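# Two robots move parts bin from pass box to bench

## Task

The connecting door between the rooms is locked, and the bin of loose parts already sits inside the pass box that passes through the wall. The pass box's two doors are interlocked: neither opens unless the other is completely closed. Get the bin onto the bench so its entire bottom rests on the bench, and leave both pass-box doors completely closed. Afterwards release everything and move the robots away. The bin must stay put without a robot holding it. No robot may tip over or finish leaning.

## Robot and tools

Robots. Two identical Hello Robot Stretch 3 units, r1 and r2. Each has a two-wheel differential base (0.33 m long, 0.34 m wide, with a passive omni wheel at the back), a lift on a mast, and a telescoping arm that reaches out to the robot's RIGHT side. The base cannot slide sideways. To move the gripper forward or back, drive the base. Turning in place pivots about a point 0.05 m behind the front edge. With the arm retracted and the wrist folded, the robot sweeps a 0.28 m radius circle when it turns. An unfolded, level wrist reaches past that circle.

Frames. Each robot reports in its own base frame: origin on the floor between the drive wheels, x forward, y left, z up. hand_pose is the point where the closed fingertips meet, given in that frame. With the wrist joints at zero, its x axis points up, its y axis points back toward the mast, and its z axis points rearward. Odometry is measured from the base frame at scene start. Heading runs from -3.142 to 3.142 and is positive to the left. The robots do not share a frame, so only images, lidar and depth grids show where they are relative to each other.

execute_actions. The argument "actions" is a list holding one action, or none to simply read state and images. An action maps "r1" and/or "r2" to an object with:
- "base": exactly one of {"translate_m": d}, a straight drive of d metres from the current base position (forward positive, -1 to 1), or {"rotate_rad": d}, a turn in place of d radians (left/counter-clockwise positive, -3.2 to 3.2). Both are offsets, counted from the base position in the latest reported state.
- "joints": absolute targets by name. lift_m 0 to 1.1 (arm height on the mast). arm_m 0 to 0.52 (extension). wrist_yaw_rad -1.345 to 4.42 (0 points along the arm, positive swings toward the front, 3.0 folds over the base). wrist_pitch_rad -1.57 to 0.451 (0 level, negative tips the fingers down). wrist_roll_rad -2.911 to 2.911. gripper_m -0.089 to 0.179 (larger is wider; the real fingertip gap is 0.007 to 0.025 less than this, and zero below 0.007). head_pan_rad -3.953 to 1.73 (0 forward, positive left, -1.57 looks along the arm). head_tilt_rad -1.53 to 0.419 (negative looks down).
- "contact_limits": {"arm_m": effort percent 1 to 100}. This stops the arm motion once its effort reaches that level. A small number is gentler, but too small stops it at once.
All motions in one action start together. An action runs at most 15 s. Anything left out may keep pushing toward an earlier target. An unknown key or an out-of-range value rejects the whole call. "cameras" lists image sources (r1_head_camera, r1_nav_camera, r1_wrist_camera, r2_head_camera, r2_nav_camera, r2_wrist_camera, or "all"). Omitted or null means all, and [] means none.

wait: {"seconds": 0 to 10}. Commands nothing new and returns state and images.
zoom_image: {"camera", "region": [x0, y0, x1, y1]}. Pixel coordinates in the latest full image, top-left origin, at most 504x504.
finished_scene: {"scene": n}. Ends the scene for good and reports whether the task succeeded.

Results.
- base_status and joint_status: "done" (the wheels turned the commanded amount, even with slipping), "off_target" (blocked and still pushing), "contact_stop", "time_out" or "torque_fault" (the target is dropped).
- on_its_own: things not commanded in this call. There, "held at" means a held target, not the actual position.
- joint_positions, base_odometry, turned_by_wheels / turned_by_imu, and base_tilt (degrees; forward/right positive, with a fixed bias of up to about 4 degrees).
- motor_effort: percent, with the peak in brackets. Readings are noisy and biased, and a positive wheel effort drives forward.
- lidar_m: 12 distances in 30 degree sectors, counter-clockwise from straight ahead (4th left, 7th behind, 10th right). The scan plane is 0.17 m above the floor, covers 0.15 to 12 m, and shows "-" when nothing is seen. It misses glass and table tops, and own parts can block sectors 5, 6, 9 and 10.
- wrist_depth_mm (45 to 1000) and head_depth_mm (280 to 4000): 7x7 median-depth grids. The head grid follows the sideways image.
- pictures: names the returned images in order.
Camera intrinsics and extrinsics (OpenCV convention, T_world_to_cam from the carrying robot's base frame) are listed for each camera and are only approximately right.

Speed. The base is fast (0.30 m/s, 1.9 rad/s) only when stowed: lift_m under 0.30, arm_m under 0.03, wrist_yaw_rad over 2.54. Otherwise it is capped at 0.10 m/s and 0.63 rad/s. Two robots given the same drive can differ by up to 2.5 cm per metre.

Gripping. To grasp, command gripper_m below the object's width. To release, command at least 0.02 more than the contact value. Neither the reading nor "done" confirms a grasp. Squeezing too hard lets the stall guard weaken the grip, so send a different value to squeeze again.

Self-collision. Fold or unfold the wrist only with lift_m between 0.32 and 0.95, wrist_pitch_rad -0.4, and roll near 0. Once folded, the lift may go down to 0.25. If wrist_yaw_rad is below -0.4, keep pitch at -0.5 or lower.

Stops and slack. The arm and lift stop on firm contact and then go limp until commanded again. A loaded lift may sink, and closing the fingers on a surface lifts a slack lift. The base, wrist and head keep pushing when blocked. A wrist servo that works hard for several seconds shuts off for 10 s.

Avoid.
- Robots touching: bases pressing together, or hard hits between robots, fail the run. Object contact is fine.
- Pushing the arm into something rigid with the gripper above about 0.45 m, pushing twice, or driving while the gripper is hooked on something fixed. These can tip the robot. If it snags, reverse in small steps, free the gripper, and lower lift_m to about 0.2.
- Dropping, slamming or shoving the bin or the doors. Items may occasionally get a small random nudge.

Each tool is called after ">>>" as name(argument=value, ...), one argument or row to a line, values as JSON.

## Session

>>> execute_actions(
  actions=[],
)

Scene clock: 0.00 s.
r1.base_odometry: x=+0.000 y=+0.000 heading=+0.000 (m, m, rad; r1's odometry frame)
r1.turned_by_wheels: +0.000 (rad since the last result)
r1.turned_by_imu: +0.000 (rad since the last result)
r1.base_tilt: forward=+0.8 right=+0.9 (deg)
r1.lidar_m: 2.42 1.67 1.56 1.59 1.16 1.09 1.12 1.43 3.21 1.37 1.39 3.24
r1.head_depth_mm: 1804 2651 2961 2969 2968 2916 2277 / 1801 2674 3098 3054 3098 3049 2247 / 1797 2673 3230 3197 3218 3144 2258 / 1802 2663 3363 3352 3354 3281 2258 / 1800 2642 3053 3045 3030 2994 2277 / 1805 2466 2543 2527 2521 2531 2270 / 1800 2178 2183 2185 2168 2150 2112
r1.base_status: not commanded
r1.joint_positions: lift_m=+0.436 arm_m=+0.003 wrist_yaw_rad=+2.914 wrist_pitch_rad=-0.398 wrist_roll_rad=+0.002 gripper_m=+0.037 head_pan_rad=-0.008 head_tilt_rad=-0.006
r1.joint_status: not commanded
r1.motor_effort: left_wheel=+1 right_wheel=+1 lift_m=+34 arm_m=+0 wrist_yaw_rad=+1 wrist_pitch_rad=+5 wrist_roll_rad=+1 gripper_m=+0 head_pan_rad=+0 head_tilt_rad=+2 (%)
r1.hand_pose: x=+0.0300 y=+0.0734 z=+0.4530 quat_wxyz=(+0.218, +0.705, +0.060, +0.672) (m; r1's base frame)
r1.wrist_depth_mm: - - - - - - - / - - - - - - - / - - - - - - - / - - - - - - 966 / 899 - 892 853 855 820 809 / 727 736 - 690 691 697 680 / 627 621 614 616 592 592 590
r2.base_odometry: x=+0.000 y=+0.000 heading=+0.000 (m, m, rad; r2's odometry frame)
r2.turned_by_wheels: +0.000 (rad since the last result)
r2.turned_by_imu: +0.000 (rad since the last result)
r2.base_tilt: forward=-0.2 right=+1.1 (deg)
r2.lidar_m: 2.01 0.98 0.79 0.78 0.85 0.82 0.81 0.88 1.35 3.50 2.50 2.12
r2.head_depth_mm: 1929 3001 3603 3622 3647 2888 2007 / 1926 2974 3674 3688 3715 2905 2012 / 1911 2949 3716 3807 3759 2899 2018 / 1913 2942 3811 3821 3885 2943 2011 / 1916 2667 2769 2449 2141 2606 2041 / 1827 2020 2030 1693 1684 1984 1875 / 1588 1574 1571 1556 1552 1544 1541
r2.base_status: not commanded
r2.joint_positions: lift_m=+0.333 arm_m=-0.002 wrist_yaw_rad=+3.053 wrist_pitch_rad=-0.339 wrist_roll_rad=-0.001 gripper_m=+0.037 head_pan_rad=+0.016 head_tilt_rad=-0.020
r2.joint_status: not commanded
r2.motor_effort: left_wheel=+0 right_wheel=-1 lift_m=+24 arm_m=+0 wrist_yaw_rad=+1 wrist_pitch_rad=+4 wrist_roll_rad=+0 gripper_m=+0 head_pan_rad=+0 head_tilt_rad=+2 (%)
r2.hand_pose: x=-0.0007 y=+0.0901 z=+0.3635 quat_wxyz=(+0.150, +0.701, +0.089, +0.692) (m; r2's base frame)
r2.wrist_depth_mm: 731 - 717 720 709 727 712 / 806 803 789 779 779 765 757 / 866 865 852 838 843 815 821 / 828 873 887 872 857 870 874 / 693 695 - 697 716 716 718 / 575 583 - 581 591 597 592 / 491 495 - 516 498 506 501
pictures: r1_head_camera (sideways: a quarter turn clockwise sets it upright), r1_nav_camera (sideways: a quarter turn counterclockwise sets it upright), r1_wrist_camera, r2_head_camera (sideways: a quarter turn clockwise sets it upright), r2_nav_camera (sideways: a quarter turn counterclockwise sets it upright), r2_wrist_camera
Images, in order (width x height): r1_head_camera 896x504, r1_nav_camera 672x504, r1_wrist_camera 644x364, r2_head_camera 896x504, r2_nav_camera 672x504, r2_wrist_camera 644x364.

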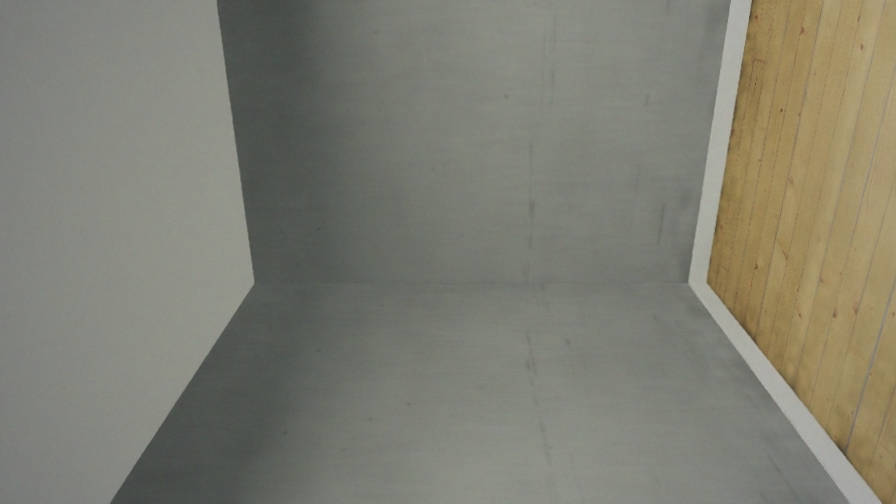

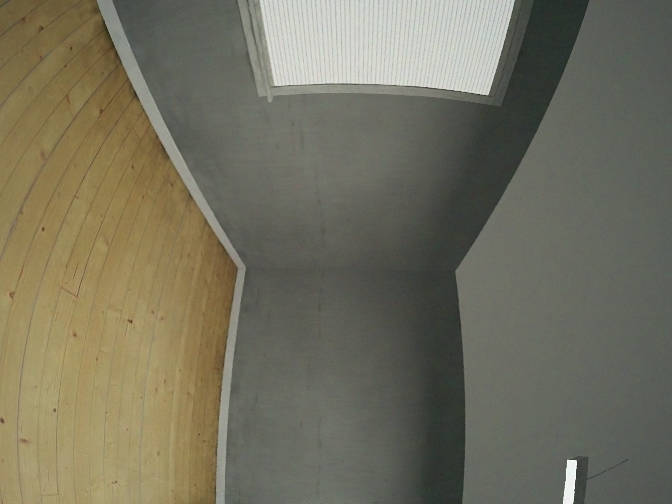

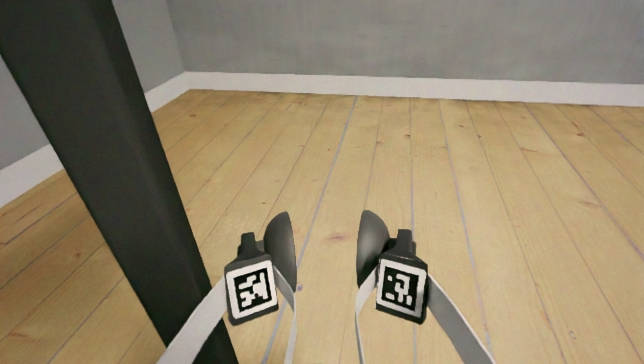

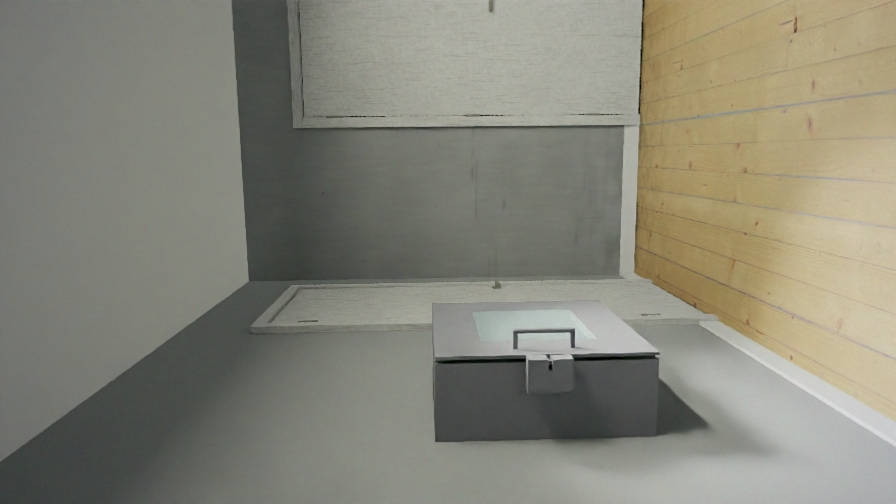

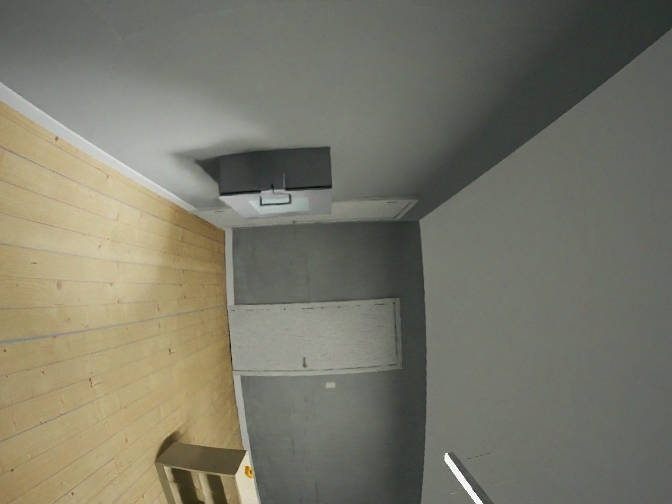

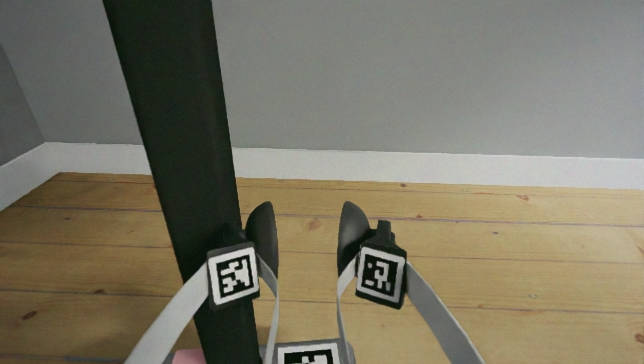

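>>> execute_actions(
  actions=[
    {"r1":{"joints":{"head_pan_rad":-1.57,"head_tilt_rad":-0.4}},"r2":{"joints":{"head_pan_rad":-1.6,"head_tilt_rad":-0.4}}},
  ],
  cameras=["r1_head_camera","r1_nav_camera","r2_head_camera","r2_nav_camera"],
)

>>> execute_actions(
  actions=[
    {"r1":{"joints":{"head_pan_rad":-3.3,"head_tilt_rad":-0.4}},"r2":{"joints":{"head_pan_rad":-3.3,"head_tilt_rad":-0.4}}},
  ],
  cameras=["r1_head_camera","r1_nav_camera","r2_head_camera","r2_nav_camera"],
)

Scene clock: 17.00 s.
r1.base_odometry: x=+0.000 y=+0.000 heading=+0.000 (m, m, rad; r1's odometry frame)
r1.turned_by_wheels: +0.000 (rad since the last result)
r1.turned_by_imu: -0.001 (rad since the last result)
r1.base_tilt: forward=+0.8 right=+0.9 (deg)
r1.lidar_m: 2.42 1.66 1.56 1.59 1.16 1.09 1.11 1.44 3.21 1.37 1.39 3.23
r1.head_depth_mm: 2624 2769 2953 3105 2368 1781 1416 / 2722 2881 3056 3211 2362 1767 1425 / 2838 3000 3218 3307 2340 1767 1422 / 2967 3136 3357 3272 2244 1774 1416 / 3081 3309 3499 1967 2224 1756 1411 / 3218 3452 3671 1572 2125 1637 1406 / 3379 3628 - 1574 2327 1757 1406
r1.base_status: not commanded
r1.joint_positions: lift_m=+0.436 arm_m=+0.003 wrist_yaw_rad=+2.914 wrist_pitch_rad=-0.398 wrist_roll_rad=+0.002 gripper_m=+0.037 head_pan_rad=-1.563 head_tilt_rad=-0.395
r1.joint_status: all done
r1.motor_effort: left_wheel=+1(1) right_wheel=+1(1) lift_m=+33(33) arm_m=+0(0) wrist_yaw_rad=+0(0) wrist_pitch_rad=+4(4) wrist_roll_rad=+0(0) gripper_m=+0(1) head_pan_rad=-2(29) head_tilt_rad=+0(18) (%)
r1.hand_pose: x=+0.0300 y=+0.0734 z=+0.4530 quat_wxyz=(+0.218, +0.705, +0.060, +0.672) (m; r1's base frame)
r1.wrist_depth_mm: - - - - - - - / - - - - - - - / - - - - - - - / - - - - - - 982 / 885 - 872 848 868 804 810 / 735 739 - 702 695 682 678 / 618 618 613 603 596 590 593
r2.base_odometry: x=+0.000 y=+0.000 heading=+0.000 (m, m, rad; r2's odometry frame)
r2.turned_by_wheels: +0.000 (rad since the last result)
r2.turned_by_imu: -0.004 (rad since the last result)
r2.base_tilt: forward=-0.1 right=+1.1 (deg)
r2.lidar_m: 2.01 0.98 0.78 0.78 0.85 0.82 0.81 0.88 1.35 3.50 2.49 2.12
r2.head_depth_mm: 2845 3060 3230 2974 2166 1664 1339 / 2895 3090 3348 3183 2180 1662 1339 / 2926 3180 3369 3189 2190 1668 1345 / 2954 3193 3426 3191 2191 1673 1355 / 2992 3202 3477 3220 2206 1674 1353 / 3023 3262 3538 3263 2204 1683 1360 / 3040 3300 3591 3231 2231 1688 1358
r2.base_status: not commanded
r2.joint_positions: lift_m=+0.333 arm_m=-0.002 wrist_yaw_rad=+3.053 wrist_pitch_rad=-0.339 wrist_roll_rad=-0.001 gripper_m=+0.037 head_pan_rad=-1.593 head_tilt_rad=-0.395
r2.joint_status: all done
r2.motor_effort: left_wheel=+0(0) right_wheel=+0(2) lift_m=+24(24) arm_m=+1(0) wrist_yaw_rad=+0(0) wrist_pitch_rad=+4(5) wrist_roll_rad=+0(1) gripper_m=+0(0) head_pan_rad=-3(28) head_tilt_rad=-2(22) (%)
r2.hand_pose: x=-0.0007 y=+0.0901 z=+0.3635 quat_wxyz=(+0.150, +0.701, +0.089, +0.692) (m; r2's base frame)
r2.wrist_depth_mm: 737 - 720 717 713 702 698 / 794 796 781 772 768 762 756 / 845 846 844 851 849 827 823 / 834 870 868 874 871 862 869 / 689 697 - 708 711 724 723 / 574 581 - 583 591 586 595 / 492 493 - 517 496 500 507
pictures: r1_head_camera (sideways: a quarter turn clockwise sets it upright), r1_nav_camera (sideways: a quarter turn counterclockwise sets it upright), r2_head_camera (sideways: a quarter turn clockwise sets it upright), r2_nav_camera (sideways: a quarter turn counterclockwise sets it upright)
camera_calibration (this result's frames):
r1_head_camera: T_world_to_cam=[[-0.0154023, 0.357966, -0.933608, 1.23661], [0.999727, -0.0108813, -0.0206652, 0.0225091], [-0.0175563, -0.933671, -0.357701, 0.420152], [0, 0, 0, 1]] pos_world=[0.00391993, -0.050136, 1.30526]
r1_nav_camera: T_world_to_cam=[[0.028047, -0.419112, 0.907501, -1.1488], [-0.998533, -0.0538104, 0.0060091, 0.0455806], [0.0463145, -0.906338, -0.420007, 0.500579], [0, 0, 0, 1]] pos_world=[0.0545502, -0.0253303, 1.25251]
r2_head_camera: T_world_to_cam=[[0.0347292, 0.414668, -0.90931, 1.20432], [0.999397, -0.0138524, 0.0318529, -0.0392552], [0.000612254, -0.909868, -0.414898, 0.502289], [0, 0, 0, 1]] pos_world=[-0.00290112, -0.042921, 1.30475]
r2_nav_camera: T_world_to_cam=[[-0.0645547, -0.364759, 0.928861, -1.16393], [-0.996103, 0.0795999, -0.0379694, 0.100743], [-0.0600876, -0.927693, -0.368476, 0.440725], [0, 0, 0, 1]] pos_world=[0.0516952, -0.0237167, 1.24735]
Images, in order (width x height): r1_head_camera 896x504, r1_nav_camera 672x504, r2_head_camera 896x504, r2_nav_camera 672x504.

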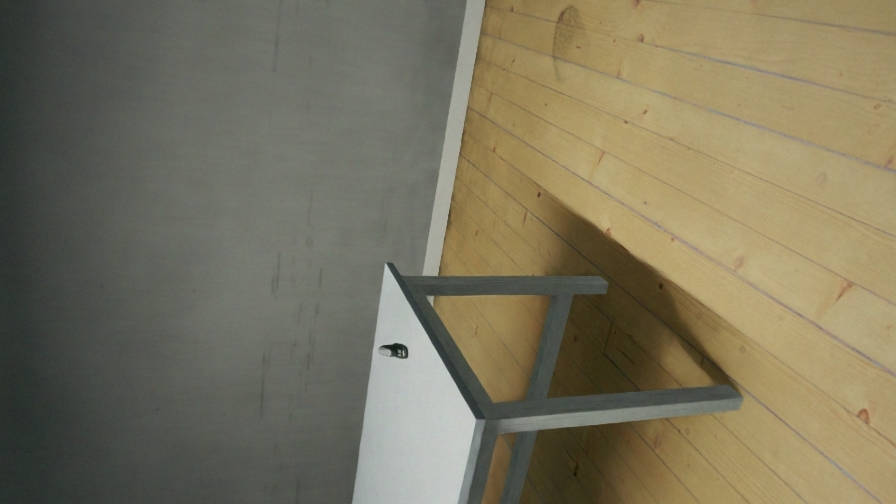

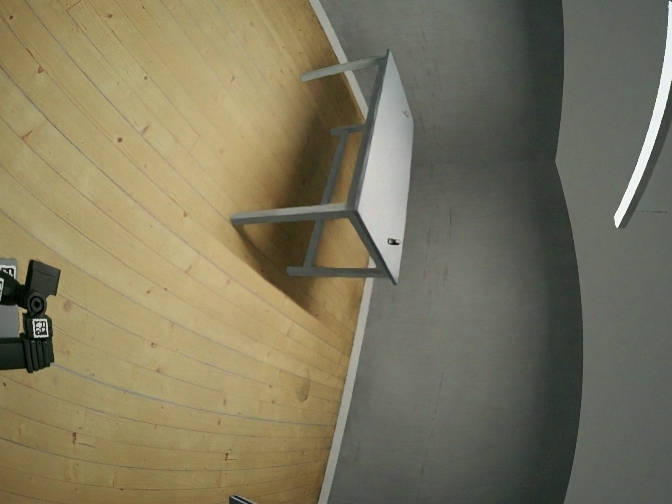

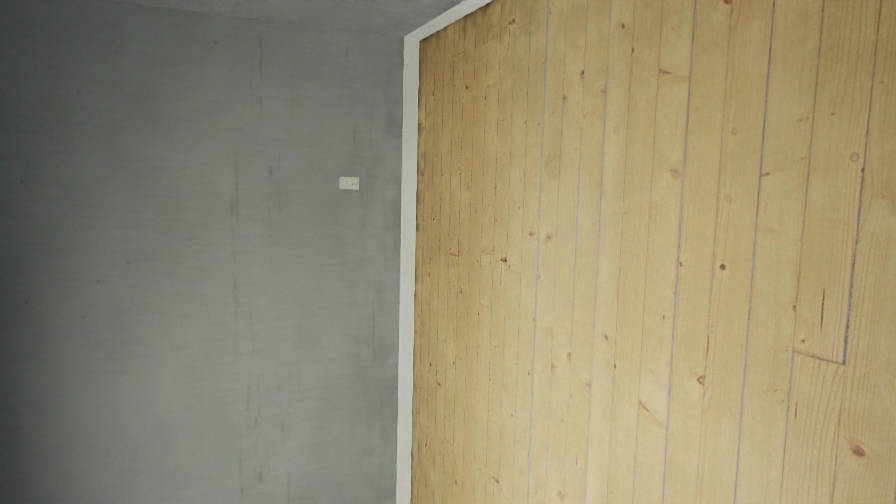

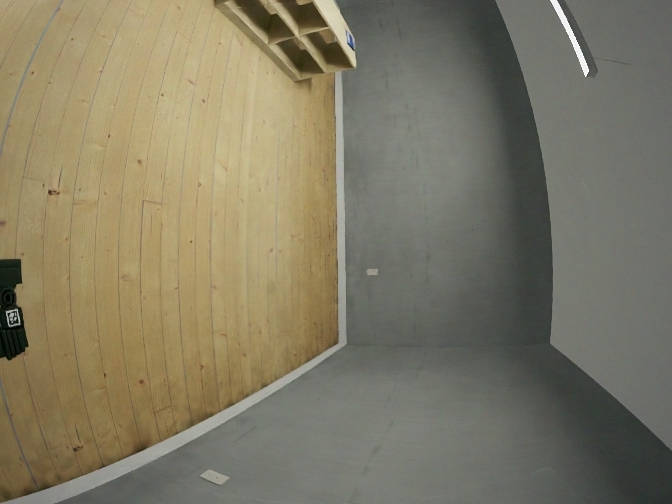

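Scene clock: 18.37 s.
r1.base_odometry: x=+0.000 y=+0.000 heading=+0.000 (m, m, rad; r1's odometry frame)
r1.turned_by_wheels: +0.000 (rad since the last result)
r1.turned_by_imu: +0.000 (rad since the last result)
r1.base_tilt: forward=+0.8 right=+0.9 (deg)
r1.lidar_m: 2.42 1.66 1.56 1.59 1.16 1.09 1.11 1.44 3.21 1.37 1.39 3.23
r1.head_depth_mm: 872 926 987 1051 1131 1219 1312 / 895 951 1014 1088 1165 1260 1341 / 919 975 1046 1119 1207 1306 1376 / 942 1004 1070 1154 1244 1359 1412 / 967 1029 1109 1188 1294 1413 1409 / 992 1061 1138 1229 1341 1468 1410 / 1022 1091 1175 1274 1393 1533 1403
r1.base_status: not commanded
r1.joint_positions: lift_m=+0.436 arm_m=+0.003 wrist_yaw_rad=+2.914 wrist_pitch_rad=-0.398 wrist_roll_rad=+0.002 gripper_m=+0.037 head_pan_rad=-3.293 head_tilt_rad=-0.395
r1.joint_status: all done
r1.motor_effort: left_wheel=+1(1) right_wheel=+0(1) lift_m=+33(33) arm_m=+0(0) wrist_yaw_rad=+1(1) wrist_pitch_rad=+4(4) wrist_roll_rad=+1(0) gripper_m=-1(0) head_pan_rad=-3(30) head_tilt_rad=-2(0) (%)
r1.hand_pose: x=+0.0300 y=+0.0734 z=+0.4530 quat_wxyz=(+0.218, +0.705, +0.060, +0.672) (m; r1's base frame)
r1.wrist_depth_mm: - - - - - - - / - - - - - - - / - - - - - - - / - - - - - - 974 / 884 - 890 842 847 815 805 / 726 730 - 691 699 692 675 / 629 622 611 615 598 602 587
r2.base_odometry: x=+0.000 y=+0.000 heading=+0.000 (m, m, rad; r2's odometry frame)
r2.turned_by_wheels: +0.000 (rad since the last result)
r2.turned_by_imu: +0.000 (rad since the last result)
r2.base_tilt: forward=-0.1 right=+1.1 (deg)
r2.lidar_m: 2.01 0.98 0.79 0.78 0.85 0.82 0.81 0.88 1.34 3.50 2.49 2.12
r2.head_depth_mm: 669 718 776 842 928 1026 1148 / 667 716 775 844 927 1023 1147 / 665 717 772 840 919 1013 1140 / 666 711 769 839 918 1017 1133 / 665 711 769 835 921 1013 1131 / 662 711 770 835 917 1010 1130 / 660 709 766 834 913 1007 1124
r2.base_status: not commanded
r2.joint_positions: lift_m=+0.333 arm_m=-0.002 wrist_yaw_rad=+3.053 wrist_pitch_rad=-0.339 wrist_roll_rad=-0.001 gripper_m=+0.037 head_pan_rad=-3.293 head_tilt_rad=-0.395
r2.joint_status: all done
r2.motor_effort: left_wheel=+0(1) right_wheel=-1(1) lift_m=+24(24) arm_m=+1(0) wrist_yaw_rad=+0(0) wrist_pitch_rad=+4(4) wrist_roll_rad=+0(1) gripper_m=+0(1) head_pan_rad=-3(27) head_tilt_rad=-2(2) (%)
r2.hand_pose: x=-0.0007 y=+0.0901 z=+0.3635 quat_wxyz=(+0.150, +0.701, +0.089, +0.692) (m; r2's base frame)
r2.wrist_depth_mm: 730 - 735 718 714 713 710 / 790 794 779 770 770 759 768 / 844 860 849 850 833 827 825 / 829 868 874 879 856 861 875 / 685 703 - 706 724 716 720 / 578 574 - 591 595 594 598 / 490 488 - 514 499 505 507
pictures: r1_head_camera (sideways: a quarter turn clockwise sets it upright), r1_nav_camera (sideways: a quarter turn counterclockwise sets it upright), r2_head_camera (sideways: a quarter turn clockwise sets it upright), r2_nav_camera (sideways: a quarter turn counterclockwise sets it upright)
camera_calibration (this result's frames):
r1_head_camera: T_world_to_cam=[[0.35615, -0.0415826, -0.933503, 1.23421], [-0.169226, -0.98536, -0.0206707, 0.0296469], [-0.918977, 0.165335, -0.357973, 0.426005], [0, 0, 0, 1]] pos_world=[-0.0430573, 0.0101008, 1.30525]
r1_nav_camera: T_world_to_cam=[[-0.41852, 0.0387902, 0.907379, -1.14592], [0.105168, 0.994436, 0.00599574, 0.0388654], [-0.902098, 0.0979362, -0.420271, 0.506709], [0, 0, 0, 1]] pos_world=[-0.0265766, -0.043824, 1.2525]
r2_head_camera: T_world_to_cam=[[0.406987, -0.087906, -0.909194, 1.2019], [-0.142513, -0.98928, 0.0318551, -0.0322925], [-0.902248, 0.116608, -0.415152, 0.508126], [0, 0, 0, 1]] pos_world=[-0.0353042, 0.0144564, 1.30474]
r2_nav_camera: T_world_to_cam=[[-0.353657, 0.111053, 0.928759, -1.16203], [0.20729, 0.977543, -0.0379533, 0.0933812], [-0.912117, 0.1791, -0.368735, 0.446259], [0, 0, 0, 1]] pos_world=[-0.0232787, -0.0421616, 1.24735]
Images, in order (width x height): r1_head_camera 896x504, r1_nav_camera 672x504, r2_head_camera 896x504, r2_nav_camera 672x504.

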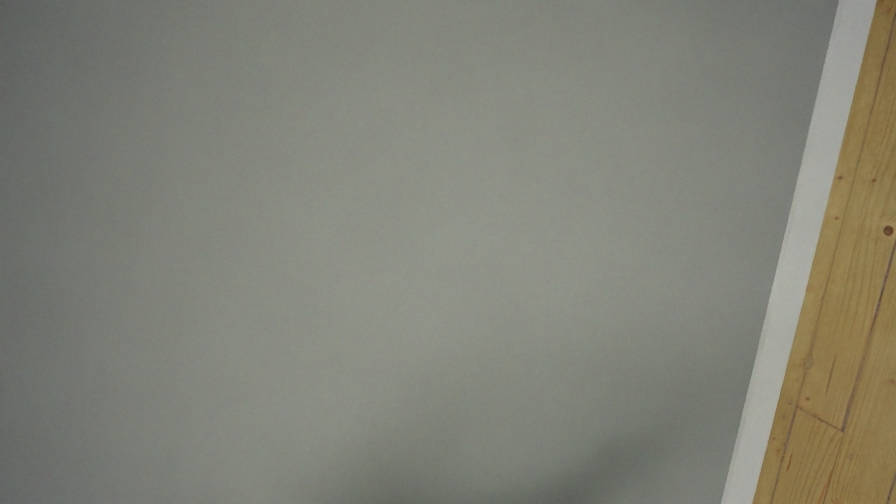

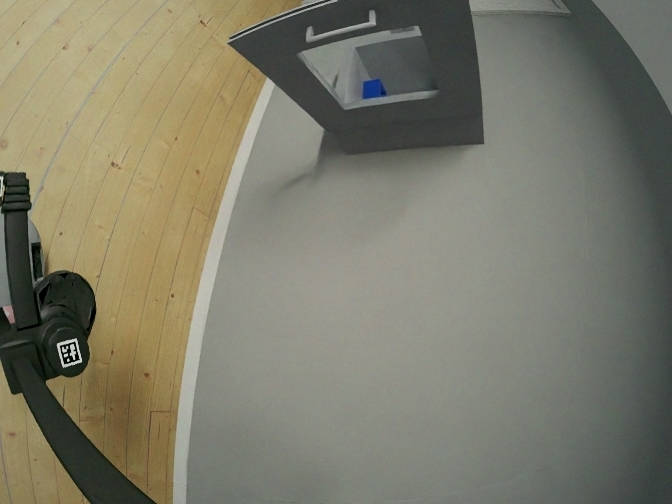

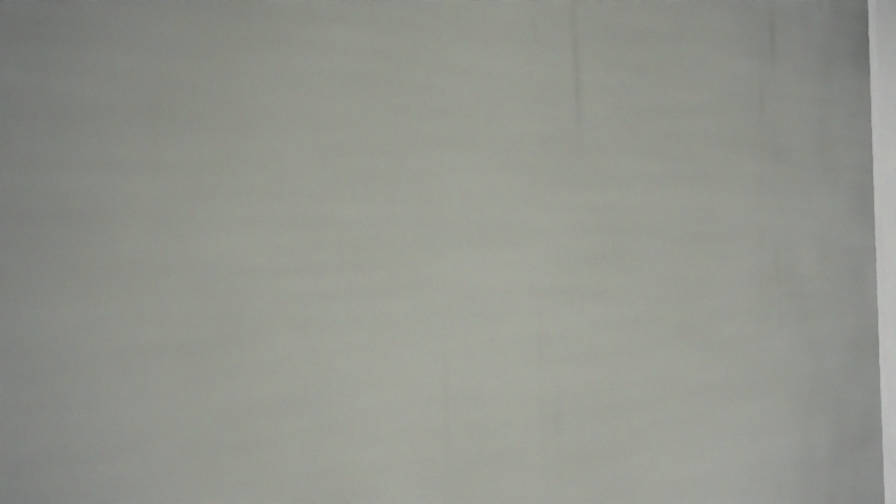

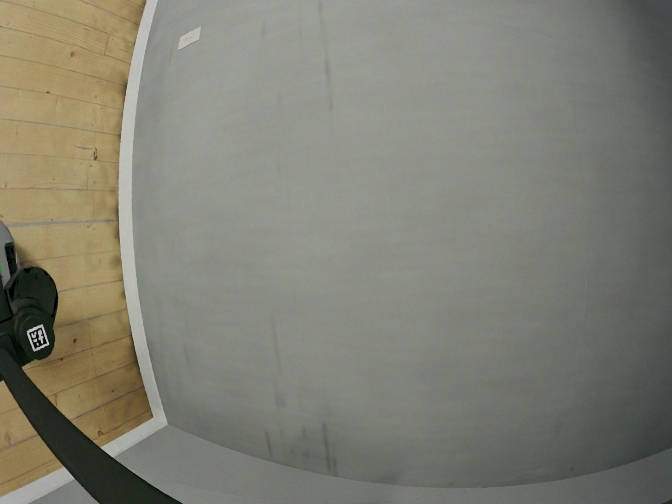

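>>> execute_actions(
  actions=[
    {"r1":{"base":{"rotate_rad":2.3},"joints":{"head_pan_rad":0,"head_tilt_rad":-0.4}},"r2":{"joints":{"head_pan_rad":0,"head_tilt_rad":-0.1}}},
  ],
  cameras=["r1_head_camera","r1_nav_camera","r2_head_camera"],
)

Scene clock: 26.73 s.
r1.base_odometry: x=+0.000 y=+0.000 heading=+2.300 (m, m, rad; r1's odometry frame)
r1.turned_by_wheels: +2.300 (rad since the last result)
r1.turned_by_imu: +2.326 (rad since the last result)
r1.base_tilt: forward=+0.8 right=+0.9 (deg)
r1.lidar_m: 1.10 1.09 1.18 1.77 3.22 1.37 2.54 3.24 2.00 1.58 1.56 1.40
r1.head_depth_mm: 1149 1239 1343 1465 1621 1719 1420 / 1091 1174 1270 1380 1513 1644 1419 / 1043 1112 1201 1298 1416 1549 1414 / 996 1062 1141 1226 1324 1447 1410 / 952 1014 1083 1160 1257 1363 1410 / 914 971 1032 1103 1183 1281 1350 / 875 929 987 1051 1126 1209 1301
r1.base_status: done
r1.joint_positions: lift_m=+0.436 arm_m=+0.003 wrist_yaw_rad=+2.914 wrist_pitch_rad=-0.398 wrist_roll_rad=+0.002 gripper_m=+0.037 head_pan_rad=-0.007 head_tilt_rad=-0.395
r1.joint_status: all done
r1.motor_effort: left_wheel=-2(6) right_wheel=+3(6) lift_m=+33(33) arm_m=+0(0) wrist_yaw_rad=+0(1) wrist_pitch_rad=+5(4) wrist_roll_rad=+0(0) gripper_m=-1(1) head_pan_rad=+3(30) head_tilt_rad=-1(3) (%)
r1.hand_pose: x=+0.0300 y=+0.0734 z=+0.4530 quat_wxyz=(+0.218, +0.705, +0.060, +0.672) (m; r1's base frame)
r1.wrist_depth_mm: - - - - - - 866 / - - - - - - 903 / - - - - - - 961 / - - - - - - 955 / 892 - 884 837 858 834 817 / 747 726 - 697 701 699 675 / 626 613 614 611 595 591 588
r2.base_odometry: x=+0.000 y=+0.000 heading=+0.000 (m, m, rad; r2's odometry frame)
r2.turned_by_wheels: +0.000 (rad since the last result)
r2.turned_by_imu: -0.002 (rad since the last result)
r2.base_tilt: forward=-0.1 right=+0.9 (deg)
r2.lidar_m: 2.01 0.98 0.78 0.78 0.85 0.82 0.81 0.88 1.35 3.50 2.50 2.12
r2.head_depth_mm: 2327 3500 3600 3683 3735 2403 1776 / 2316 3585 3634 3730 3802 2433 1768 / 2313 3645 3691 3792 3799 2424 1766 / 2311 3635 3758 3824 - 2433 1777 / 2286 3019 3069 2241 3010 2452 1786 / 2021 2154 2137 1687 1727 2120 1799 / 1642 1637 1624 1635 1633 1626 1605
r2.base_status: not commanded
r2.joint_positions: lift_m=+0.333 arm_m=-0.002 wrist_yaw_rad=+3.053 wrist_pitch_rad=-0.339 wrist_roll_rad=-0.001 gripper_m=+0.037 head_pan_rad=-0.007 head_tilt_rad=-0.112
r2.joint_status: all done
r2.motor_effort: left_wheel=+0(0) right_wheel=+0(1) lift_m=+24(24) arm_m=+1(1) wrist_yaw_rad=+0(0) wrist_pitch_rad=+4(4) wrist_roll_rad=+1(0) gripper_m=-1(0) head_pan_rad=+3(30) head_tilt_rad=+5(22) (%)
r2.hand_pose: x=-0.0007 y=+0.0901 z=+0.3635 quat_wxyz=(+0.150, +0.701, +0.089, +0.692) (m; r2's base frame)
r2.wrist_depth_mm: 739 - 733 724 711 710 706 / 792 801 782 777 773 758 754 / 841 866 858 833 842 818 818 / 840 894 888 874 856 858 868 / 698 690 - 712 712 719 718 / 571 571 - 585 582 588 596 / 491 494 - 515 497 504 508
pictures: r1_head_camera (sideways: a quarter turn clockwise sets it upright), r1_nav_camera (sideways: a quarter turn counterclockwise sets it upright), r2_head_camera (sideways: a quarter turn clockwise sets it upright)
camera_calibration (this result's frames):
r1_head_camera: T_world_to_cam=[[-0.358676, -0.00998037, -0.933409, 1.23844], [0.0259956, 0.999448, -0.0206757, 0.0284625], [0.9331, -0.0316804, -0.358218, 0.415026], [0, 0, 0, 1]] pos_world=[0.0561991, -0.00293847, 1.30523]
r1_nav_camera: T_world_to_cam=[[0.419992, 0.0216986, 0.907268, -1.15089], [0.0386985, -0.999233, 0.00598372, 0.0392866], [0.906702, 0.0325968, -0.420509, 0.495985], [0, 0, 0, 1]] pos_world=[0.0321332, 0.0480615, 1.2525]
r2_head_camera: T_world_to_cam=[[-0.144826, 0.0266595, -0.989098, 1.30964], [-0.00945682, 0.999554, 0.028326, -0.0285208], [0.989412, 0.0134561, -0.14451, 0.144344], [0, 0, 0, 1]] pos_world=[0.0465854, -0.00834866, 1.31703]
Images, in order (width x height): r1_head_camera 896x504, r1_nav_camera 672x504, r2_head_camera 896x504.

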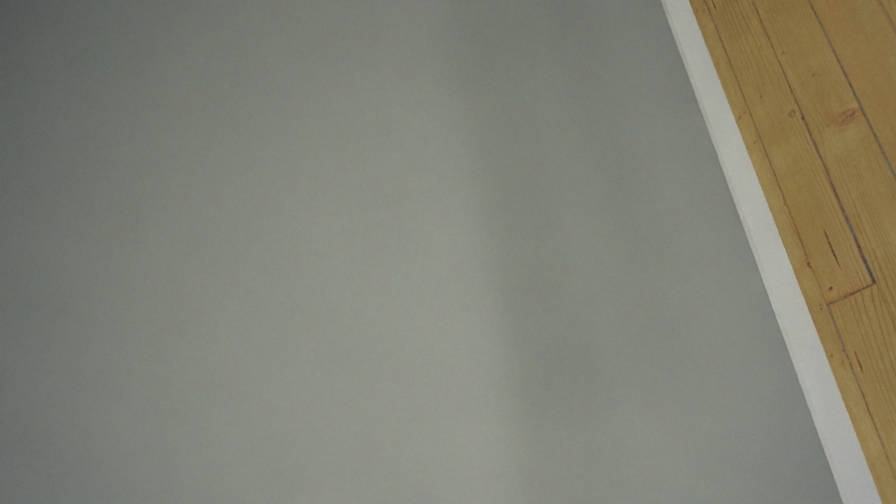

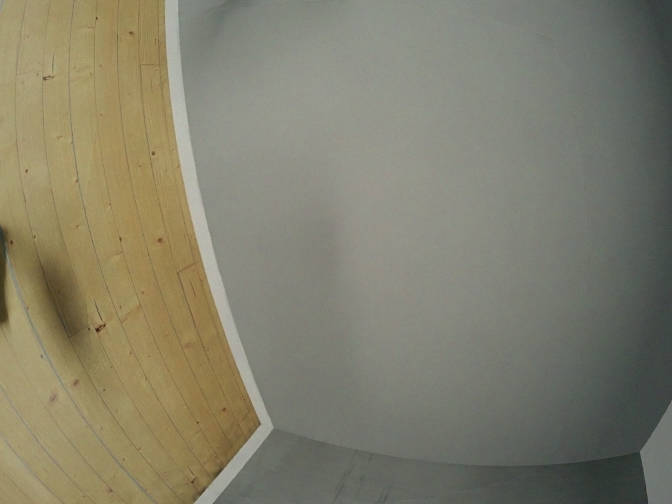

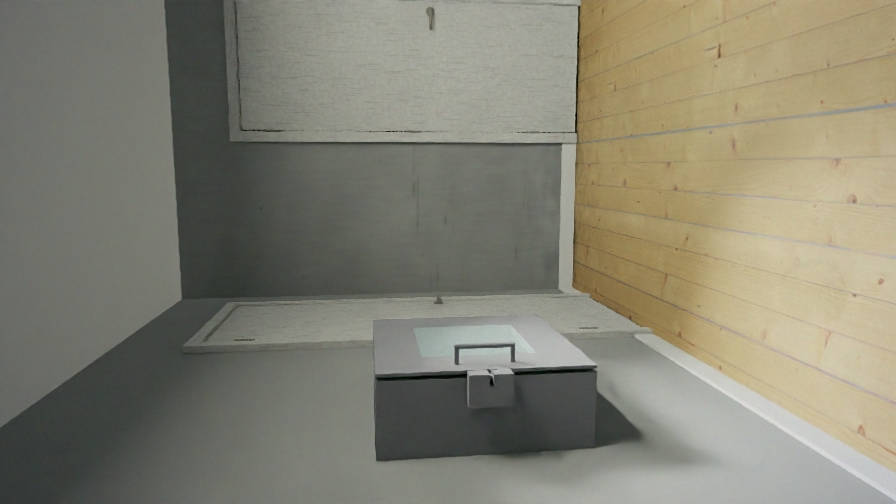

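>>> execute_actions(
  actions=[
    {"r1":{"joints":{"head_pan_rad":1.5,"head_tilt_rad":-0.3}}},
  ],
  cameras=["r1_head_camera","r1_nav_camera"],
)

Scene clock: 31.87 s.
r1.base_odometry: x=+0.000 y=+0.000 heading=+2.300 (m, m, rad; r1's odometry frame)
r1.turned_by_wheels: +0.000 (rad since the last result)
r1.turned_by_imu: +0.000 (rad since the last result)
r1.base_tilt: forward=+0.8 right=+0.9 (deg)
r1.lidar_m: 1.10 1.09 1.18 1.78 3.22 1.37 2.54 3.23 1.99 1.58 1.56 1.40
r1.head_depth_mm: 1253 1293 1206 1287 1382 1468 1469 / 1410 1470 1063 1154 1250 1702 1520 / 1629 1691 938 1743 1108 1885 1524 / 1915 1995 842 1724 1009 1805 1528 / 2257 2392 765 797 848 938 1530 / 2796 2904 3107 3231 2699 1944 1515 / 2716 2816 2939 3090 2682 1936 1517
r1.base_status: not commanded
r1.joint_positions: lift_m=+0.436 arm_m=+0.003 wrist_yaw_rad=+2.914 wrist_pitch_rad=-0.398 wrist_roll_rad=+0.002 gripper_m=+0.037 head_pan_rad=+1.493 head_tilt_rad=-0.310
r1.joint_status: all done
r1.motor_effort: left_wheel=-2(2) right_wheel=+3(3) lift_m=+33(33) arm_m=+0(1) wrist_yaw_rad=+0(1) wrist_pitch_rad=+5(4) wrist_roll_rad=+0(0) gripper_m=+0(1) head_pan_rad=+3(33) head_tilt_rad=+3(10) (%)
r1.hand_pose: x=+0.0300 y=+0.0734 z=+0.4530 quat_wxyz=(+0.218, +0.705, +0.060, +0.672) (m; r1's base frame)
r1.wrist_depth_mm: - - - - - - 889 / - - - - - - 902 / - - - - - - 950 / - - - - - 988 970 / 897 - 880 845 863 838 799 / 730 731 - 706 700 688 680 / 623 624 607 616 593 594 586
r2.base_odometry: x=+0.000 y=+0.000 heading=+0.000 (m, m, rad; r2's odometry frame)
r2.turned_by_wheels: +0.000 (rad since the last result)
r2.turned_by_imu: -0.001 (rad since the last result)
r2.base_tilt: forward=+0.0 right=+1.0 (deg)
r2.lidar_m: 2.01 0.98 0.79 0.78 0.85 0.82 0.81 0.88 1.35 3.49 2.50 2.12
r2.head_depth_mm: 2335 3487 3580 3629 3729 2436 1759 / 2320 3554 3600 3795 3797 2422 1762 / 2286 3627 3680 3797 3853 2421 1771 / 2294 3631 3766 3862 - 2447 1775 / 2299 2981 3034 2210 3052 2463 1780 / 2033 2139 2145 1677 1725 2104 1777 / 1644 1626 1644 1634 1625 1636 1605
r2.base_status: not commanded
r2.joint_positions: lift_m=+0.333 arm_m=-0.002 wrist_yaw_rad=+3.053 wrist_pitch_rad=-0.339 wrist_roll_rad=-0.001 gripper_m=+0.037 head_pan_rad=-0.007 head_tilt_rad=-0.112
r2.joint_status: not commanded
r2.motor_effort: left_wheel=+0(0) right_wheel=-1(1) lift_m=+24(24) arm_m=+1(1) wrist_yaw_rad=+1(0) wrist_pitch_rad=+4(4) wrist_roll_rad=+1(1) gripper_m=+0(0) head_pan_rad=+2(2) head_tilt_rad=+5(5) (%)
r2.hand_pose: x=-0.0007 y=+0.0901 z=+0.3635 quat_wxyz=(+0.150, +0.701, +0.089, +0.692) (m; r2's base frame)
r2.wrist_depth_mm: 731 - 729 718 711 706 705 / 790 799 774 787 771 758 763 / 857 874 847 845 816 829 830 / 825 864 876 877 866 861 858 / 684 694 - 702 715 726 728 / 571 580 - 590 591 591 593 / 492 493 - 509 507 508 509
pictures: r1_head_camera (sideways: a quarter turn clockwise sets it upright), r1_nav_camera (sideways: a quarter turn counterclockwise sets it upright)
camera_calibration (this result's frames):
r1_head_camera: T_world_to_cam=[[-0.00914309, -0.277603, -0.960652, 1.27189], [-0.99496, 0.0984636, -0.0189838, 0.0324899], [0.0998592, 0.955637, -0.277104, 0.314543], [0, 0, 0, 1]] pos_world=[0.0125451, 0.049292, 1.30962]
r1_nav_camera: T_world_to_cam=[[0.00195716, 0.3416, 0.939843, -1.19085], [0.99941, -0.0329006, 0.00987704, 0.0283567], [0.0342954, 0.939269, -0.341463, 0.398439], [0, 0, 0, 1]] pos_world=[-0.0396739, 0.0334862, 1.25499]
Images, in order (width x height): r1_head_camera 896x504, r1_nav_camera 672x504.

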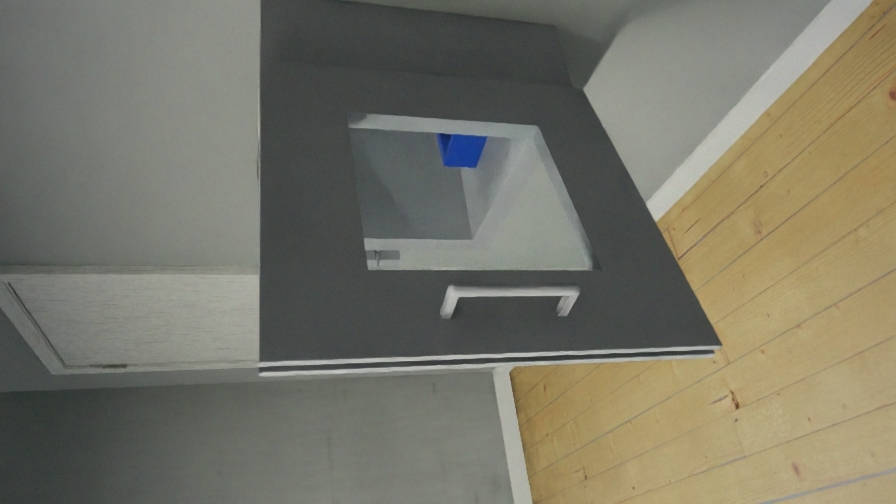

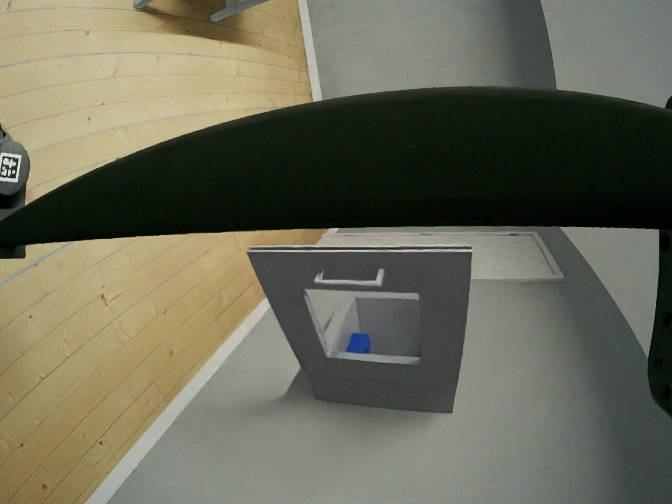

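>>> execute_actions(
  actions=[
    {"r1":{"base":{"rotate_rad":2.04},"joints":{"head_pan_rad":-1.0,"head_tilt_rad":-0.4,"lift_m":0.28,"wrist_yaw_rad":3.0,"wrist_pitch_rad":-0.4}}},
  ],
  cameras=["r1_head_camera","r1_nav_camera"],
)

Scene clock: 63.00 s.
r1.base_odometry: x=+0.000 y=+0.000 heading=-1.943 (m, m, rad; r1's odometry frame)
r1.turned_by_wheels: +2.040 (rad since the last result)
r1.turned_by_imu: +2.055 (rad since the last result)
r1.base_tilt: forward=+0.8 right=+0.9 (deg)
r1.lidar_m: 3.21 1.37 2.53 3.24 2.11 1.60 1.56 1.48 1.12 1.09 1.15 1.64
r1.head_depth_mm: 921 974 1027 1086 1159 1234 1308 / 977 1030 1094 1164 1245 1332 1381 / 1035 1102 1170 1251 1338 1443 1413 / 1105 1177 1259 1350 1451 1577 1420 / 1183 1250 1308 1407 1600 1666 1406 / 1275 1284 1114 1174 1739 1760 1405 / 1381 974 1655 1602 1063 1751 1402
r1.base_status: done
r1.joint_positions: lift_m=+0.280 arm_m=+0.003 wrist_yaw_rad=+2.998 wrist_pitch_rad=-0.415 wrist_roll_rad=+0.002 gripper_m=+0.037 head_pan_rad=-0.993 head_tilt_rad=-0.395
r1.joint_status: all done
r1.motor_effort: left_wheel=-1(8) right_wheel=+2(9) lift_m=+20(27) arm_m=-1(0) wrist_yaw_rad=+1(5) wrist_pitch_rad=+4(5) wrist_roll_rad=+0(0) gripper_m=+0(1) head_pan_rad=-2(33) head_tilt_rad=-1(13) (%)
r1.hand_pose: x=+0.0109 y=+0.0750 z=+0.2939 quat_wxyz=(+0.195, +0.701, +0.096, +0.679) (m; r1's base frame)
r1.wrist_depth_mm: - - - - - - - / - - - - - - - / - - 969 928 945 900 883 / 768 767 763 741 725 712 705 / 630 599 - 601 606 574 572 / 517 521 - - 492 488 482 / 457 - - - 431 422 420
r2.base_odometry: x=+0.000 y=+0.000 heading=+0.000 (m, m, rad; r2's odometry frame)
r2.turned_by_wheels: +0.000 (rad since the last result)
r2.turned_by_imu: -0.008 (rad since the last result)
r2.base_tilt: forward=-0.1 right=+1.1 (deg)
r2.lidar_m: 2.00 0.98 0.79 0.78 0.85 0.82 0.81 0.88 1.35 3.51 2.49 2.12
r2.head_depth_mm: 2323 3519 3573 3678 3737 2405 1769 / 2328 3626 3618 3749 3725 2410 1777 / 2303 3632 3670 3814 3860 2430 1771 / 2305 3624 3768 3876 - 2422 1786 / 2271 2994 3030 2221 3022 2449 1781 / 2048 2154 2140 1672 1716 2133 1792 / 1644 1636 1637 1633 1628 1631 1599
r2.base_status: not commanded
r2.joint_positions: lift_m=+0.333 arm_m=-0.002 wrist_yaw_rad=+3.053 wrist_pitch_rad=-0.339 wrist_roll_rad=-0.001 gripper_m=+0.037 head_pan_rad=-0.007 head_tilt_rad=-0.112
r2.joint_status: not commanded
r2.motor_effort: left_wheel=+0(0) right_wheel=-2(0) lift_m=+24(24) arm_m=+1(1) wrist_yaw_rad=+0(0) wrist_pitch_rad=+4(4) wrist_roll_rad=+0(0) gripper_m=+0(0) head_pan_rad=+2(2) head_tilt_rad=+5(5) (%)
r2.hand_pose: x=-0.0007 y=+0.0901 z=+0.3635 quat_wxyz=(+0.150, +0.701, +0.089, +0.692) (m; r2's base frame)
r2.wrist_depth_mm: 730 - 723 718 724 712 691 / 798 803 781 782 774 765 764 / 850 850 846 838 841 834 830 / 836 881 882 879 872 863 867 / 692 692 - 716 710 714 730 / 580 581 - 586 594 592 600 / 490 497 - 515 501 503 506
pictures: r1_head_camera (sideways: a quarter turn clockwise sets it upright), r1_nav_camera (sideways: a quarter turn counterclockwise sets it upright)
camera_calibration (this result's frames):
r1_head_camera: T_world_to_cam=[[-0.206229, 0.29347, -0.933458, 1.23758], [0.847756, 0.529984, -0.0206731, 0.0234464], [0.488651, -0.795608, -0.358089, 0.417569], [0, 0, 0, 1]] pos_world=[0.0313026, -0.0433974, 1.30524]
r1_nav_camera: T_world_to_cam=[[0.249847, -0.338135, 0.907326, -1.14993], [-0.811866, -0.583813, 0.00599005, 0.0444668], [0.527684, -0.738124, -0.420384, 0.498134], [0, 0, 0, 1]] pos_world=[0.0605501, 0.00481454, 1.2525]
Images, in order (width x height): r1_head_camera 896x504, r1_nav_camera 672x504.

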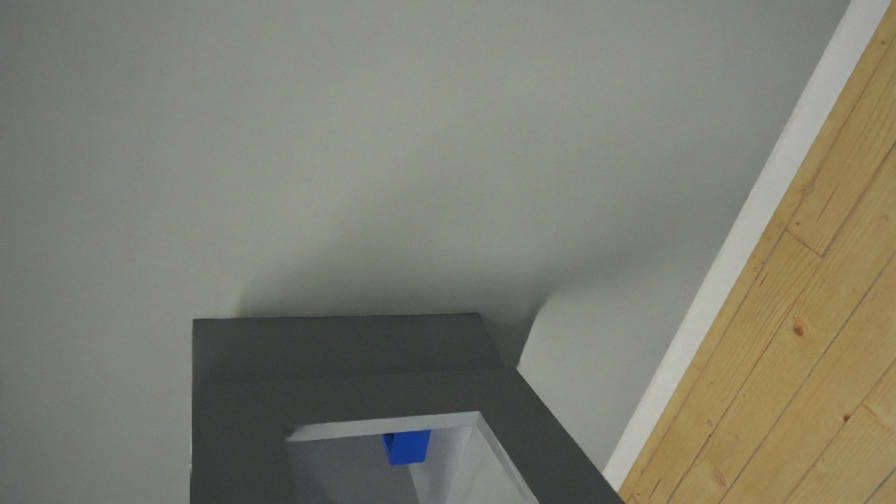

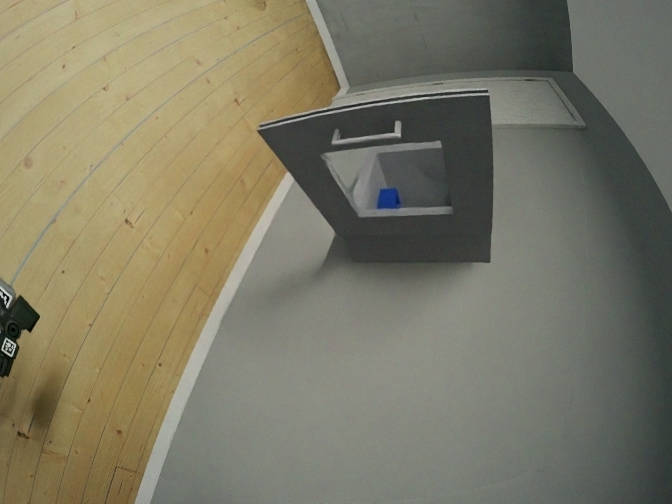

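>>> execute_actions(
  actions=[
    {"r1":{"base":{"translate_m":0.65},"joints":{"head_pan_rad":-1.2}}},
  ],
  cameras=["r1_head_camera","r1_nav_camera"],
)

Scene clock: 70.13 s.
r1.base_odometry: x=-0.237 y=-0.605 heading=-1.944 (m, m, rad; r1's odometry frame)
r1.turned_by_wheels: +0.000 (rad since the last result)
r1.turned_by_imu: +0.001 (rad since the last result)
r1.base_tilt: forward=+0.8 right=+0.9 (deg)
r1.lidar_m: 2.56 1.35 0.92 2.30 2.97 2.26 2.21 1.52 1.15 1.13 1.19 1.70
r1.head_depth_mm: 905 960 1018 1083 1160 1244 1331 / 942 989 1063 1132 1189 1283 1358 / 980 1014 318 346 387 701 1308 / 1019 1062 - 1249 1097 1449 1331 / 1061 1113 1551 1295 1422 1553 1411 / 1109 1155 1328 1323 1507 1637 1413 / 1162 1111 1146 1226 1608 1696 1402
r1.base_status: done
r1.joint_positions: lift_m=+0.280 arm_m=+0.003 wrist_yaw_rad=+2.999 wrist_pitch_rad=-0.415 wrist_roll_rad=+0.002 gripper_m=+0.037 head_pan_rad=-1.193 head_tilt_rad=-0.395
r1.joint_status: all done
r1.motor_effort: left_wheel=-2(7) right_wheel=+2(10) lift_m=+20(20) arm_m=+0(0) wrist_yaw_rad=+2(2) wrist_pitch_rad=+4(4) wrist_roll_rad=+0(0) gripper_m=+0(0) head_pan_rad=-3(13) head_tilt_rad=-2(2) (%)
r1.hand_pose: x=+0.0108 y=+0.0750 z=+0.2939 quat_wxyz=(+0.195, +0.701, +0.096, +0.679) (m; r1's base frame)
r1.wrist_depth_mm: - - - - - - - / - - - - - - - / - - 979 959 922 901 884 / 766 761 732 727 727 699 696 / 617 617 - 602 612 574 573 / 511 517 - - 492 489 476 / 460 - - - 425 424 417
r2.base_odometry: x=+0.000 y=+0.000 heading=+0.000 (m, m, rad; r2's odometry frame)
r2.turned_by_wheels: +0.000 (rad since the last result)
r2.turned_by_imu: -0.002 (rad since the last result)
r2.base_tilt: forward=-0.1 right=+1.1 (deg)
r2.lidar_m: 2.01 0.98 0.79 0.78 0.85 0.82 0.81 0.88 1.35 3.49 2.50 2.12
r2.head_depth_mm: 2344 3562 3607 3668 3673 2400 1769 / 2329 3635 3624 3722 3758 2417 1763 / 2291 3594 3762 3755 3828 2427 1770 / 2286 3657 3781 3858 - 2447 1791 / 2280 2993 3053 2215 3036 2437 1777 / 2021 2142 2139 1686 1712 2117 1790 / 1638 1646 1649 1636 1625 1642 1604
r2.base_status: not commanded
r2.joint_positions: lift_m=+0.333 arm_m=-0.002 wrist_yaw_rad=+3.053 wrist_pitch_rad=-0.339 wrist_roll_rad=-0.001 gripper_m=+0.037 head_pan_rad=-0.007 head_tilt_rad=-0.112
r2.joint_status: not commanded
r2.motor_effort: left_wheel=-1(0) right_wheel=+0(1) lift_m=+24(24) arm_m=+1(0) wrist_yaw_rad=+0(0) wrist_pitch_rad=+4(4) wrist_roll_rad=+1(1) gripper_m=-1(0) head_pan_rad=+2(2) head_tilt_rad=+5(5) (%)
r2.hand_pose: x=-0.0007 y=+0.0901 z=+0.3635 quat_wxyz=(+0.150, +0.701, +0.089, +0.692) (m; r2's base frame)
r2.wrist_depth_mm: 735 - 722 722 717 710 706 / 791 795 768 779 775 759 762 / 843 863 838 840 831 822 822 / 827 876 889 866 864 866 875 / 688 695 - 707 713 725 718 / 571 580 - 581 586 591 598 / 487 497 - 516 500 513 508
pictures: r1_head_camera (sideways: a quarter turn clockwise sets it upright), r1_nav_camera (sideways: a quarter turn counterclockwise sets it upright)
camera_calibration (this result's frames):
r1_head_camera: T_world_to_cam=[[-0.143985, 0.328687, -0.933399, 1.23712], [0.936026, 0.351322, -0.0206762, 0.022912], [0.321128, -0.876663, -0.358245, 0.418793], [0, 0, 0, 1]] pos_world=[0.022195, -0.0475343, 1.30523]
r1_nav_camera: T_world_to_cam=[[0.177877, -0.381111, 0.907257, -1.1494], [-0.911526, -0.411198, 0.00598243, 0.0450846], [0.370782, -0.828053, -0.420535, 0.499287], [0, 0, 0, 1]] pos_world=[0.0604203, -0.00607264, 1.2525]
Images, in order (width x height): r1_head_camera 896x504, r1_nav_camera 672x504.

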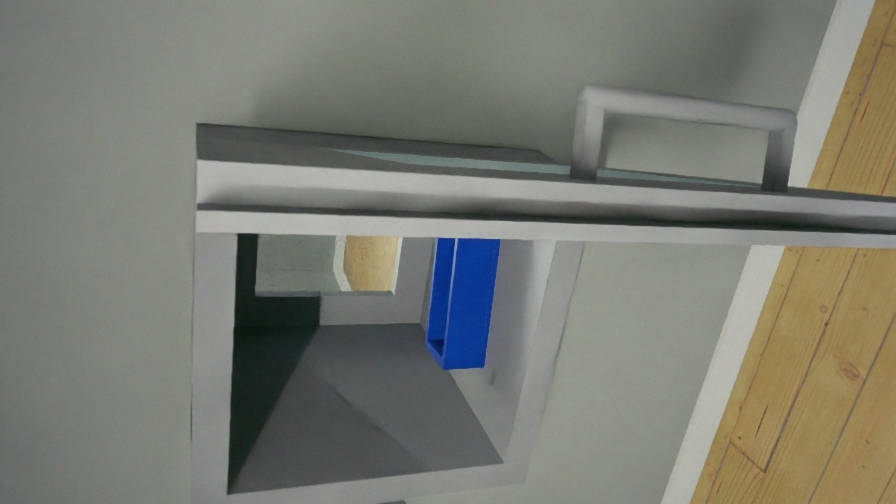

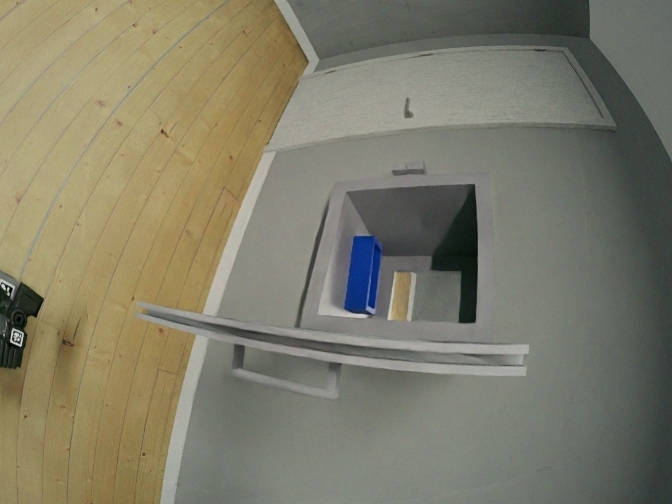

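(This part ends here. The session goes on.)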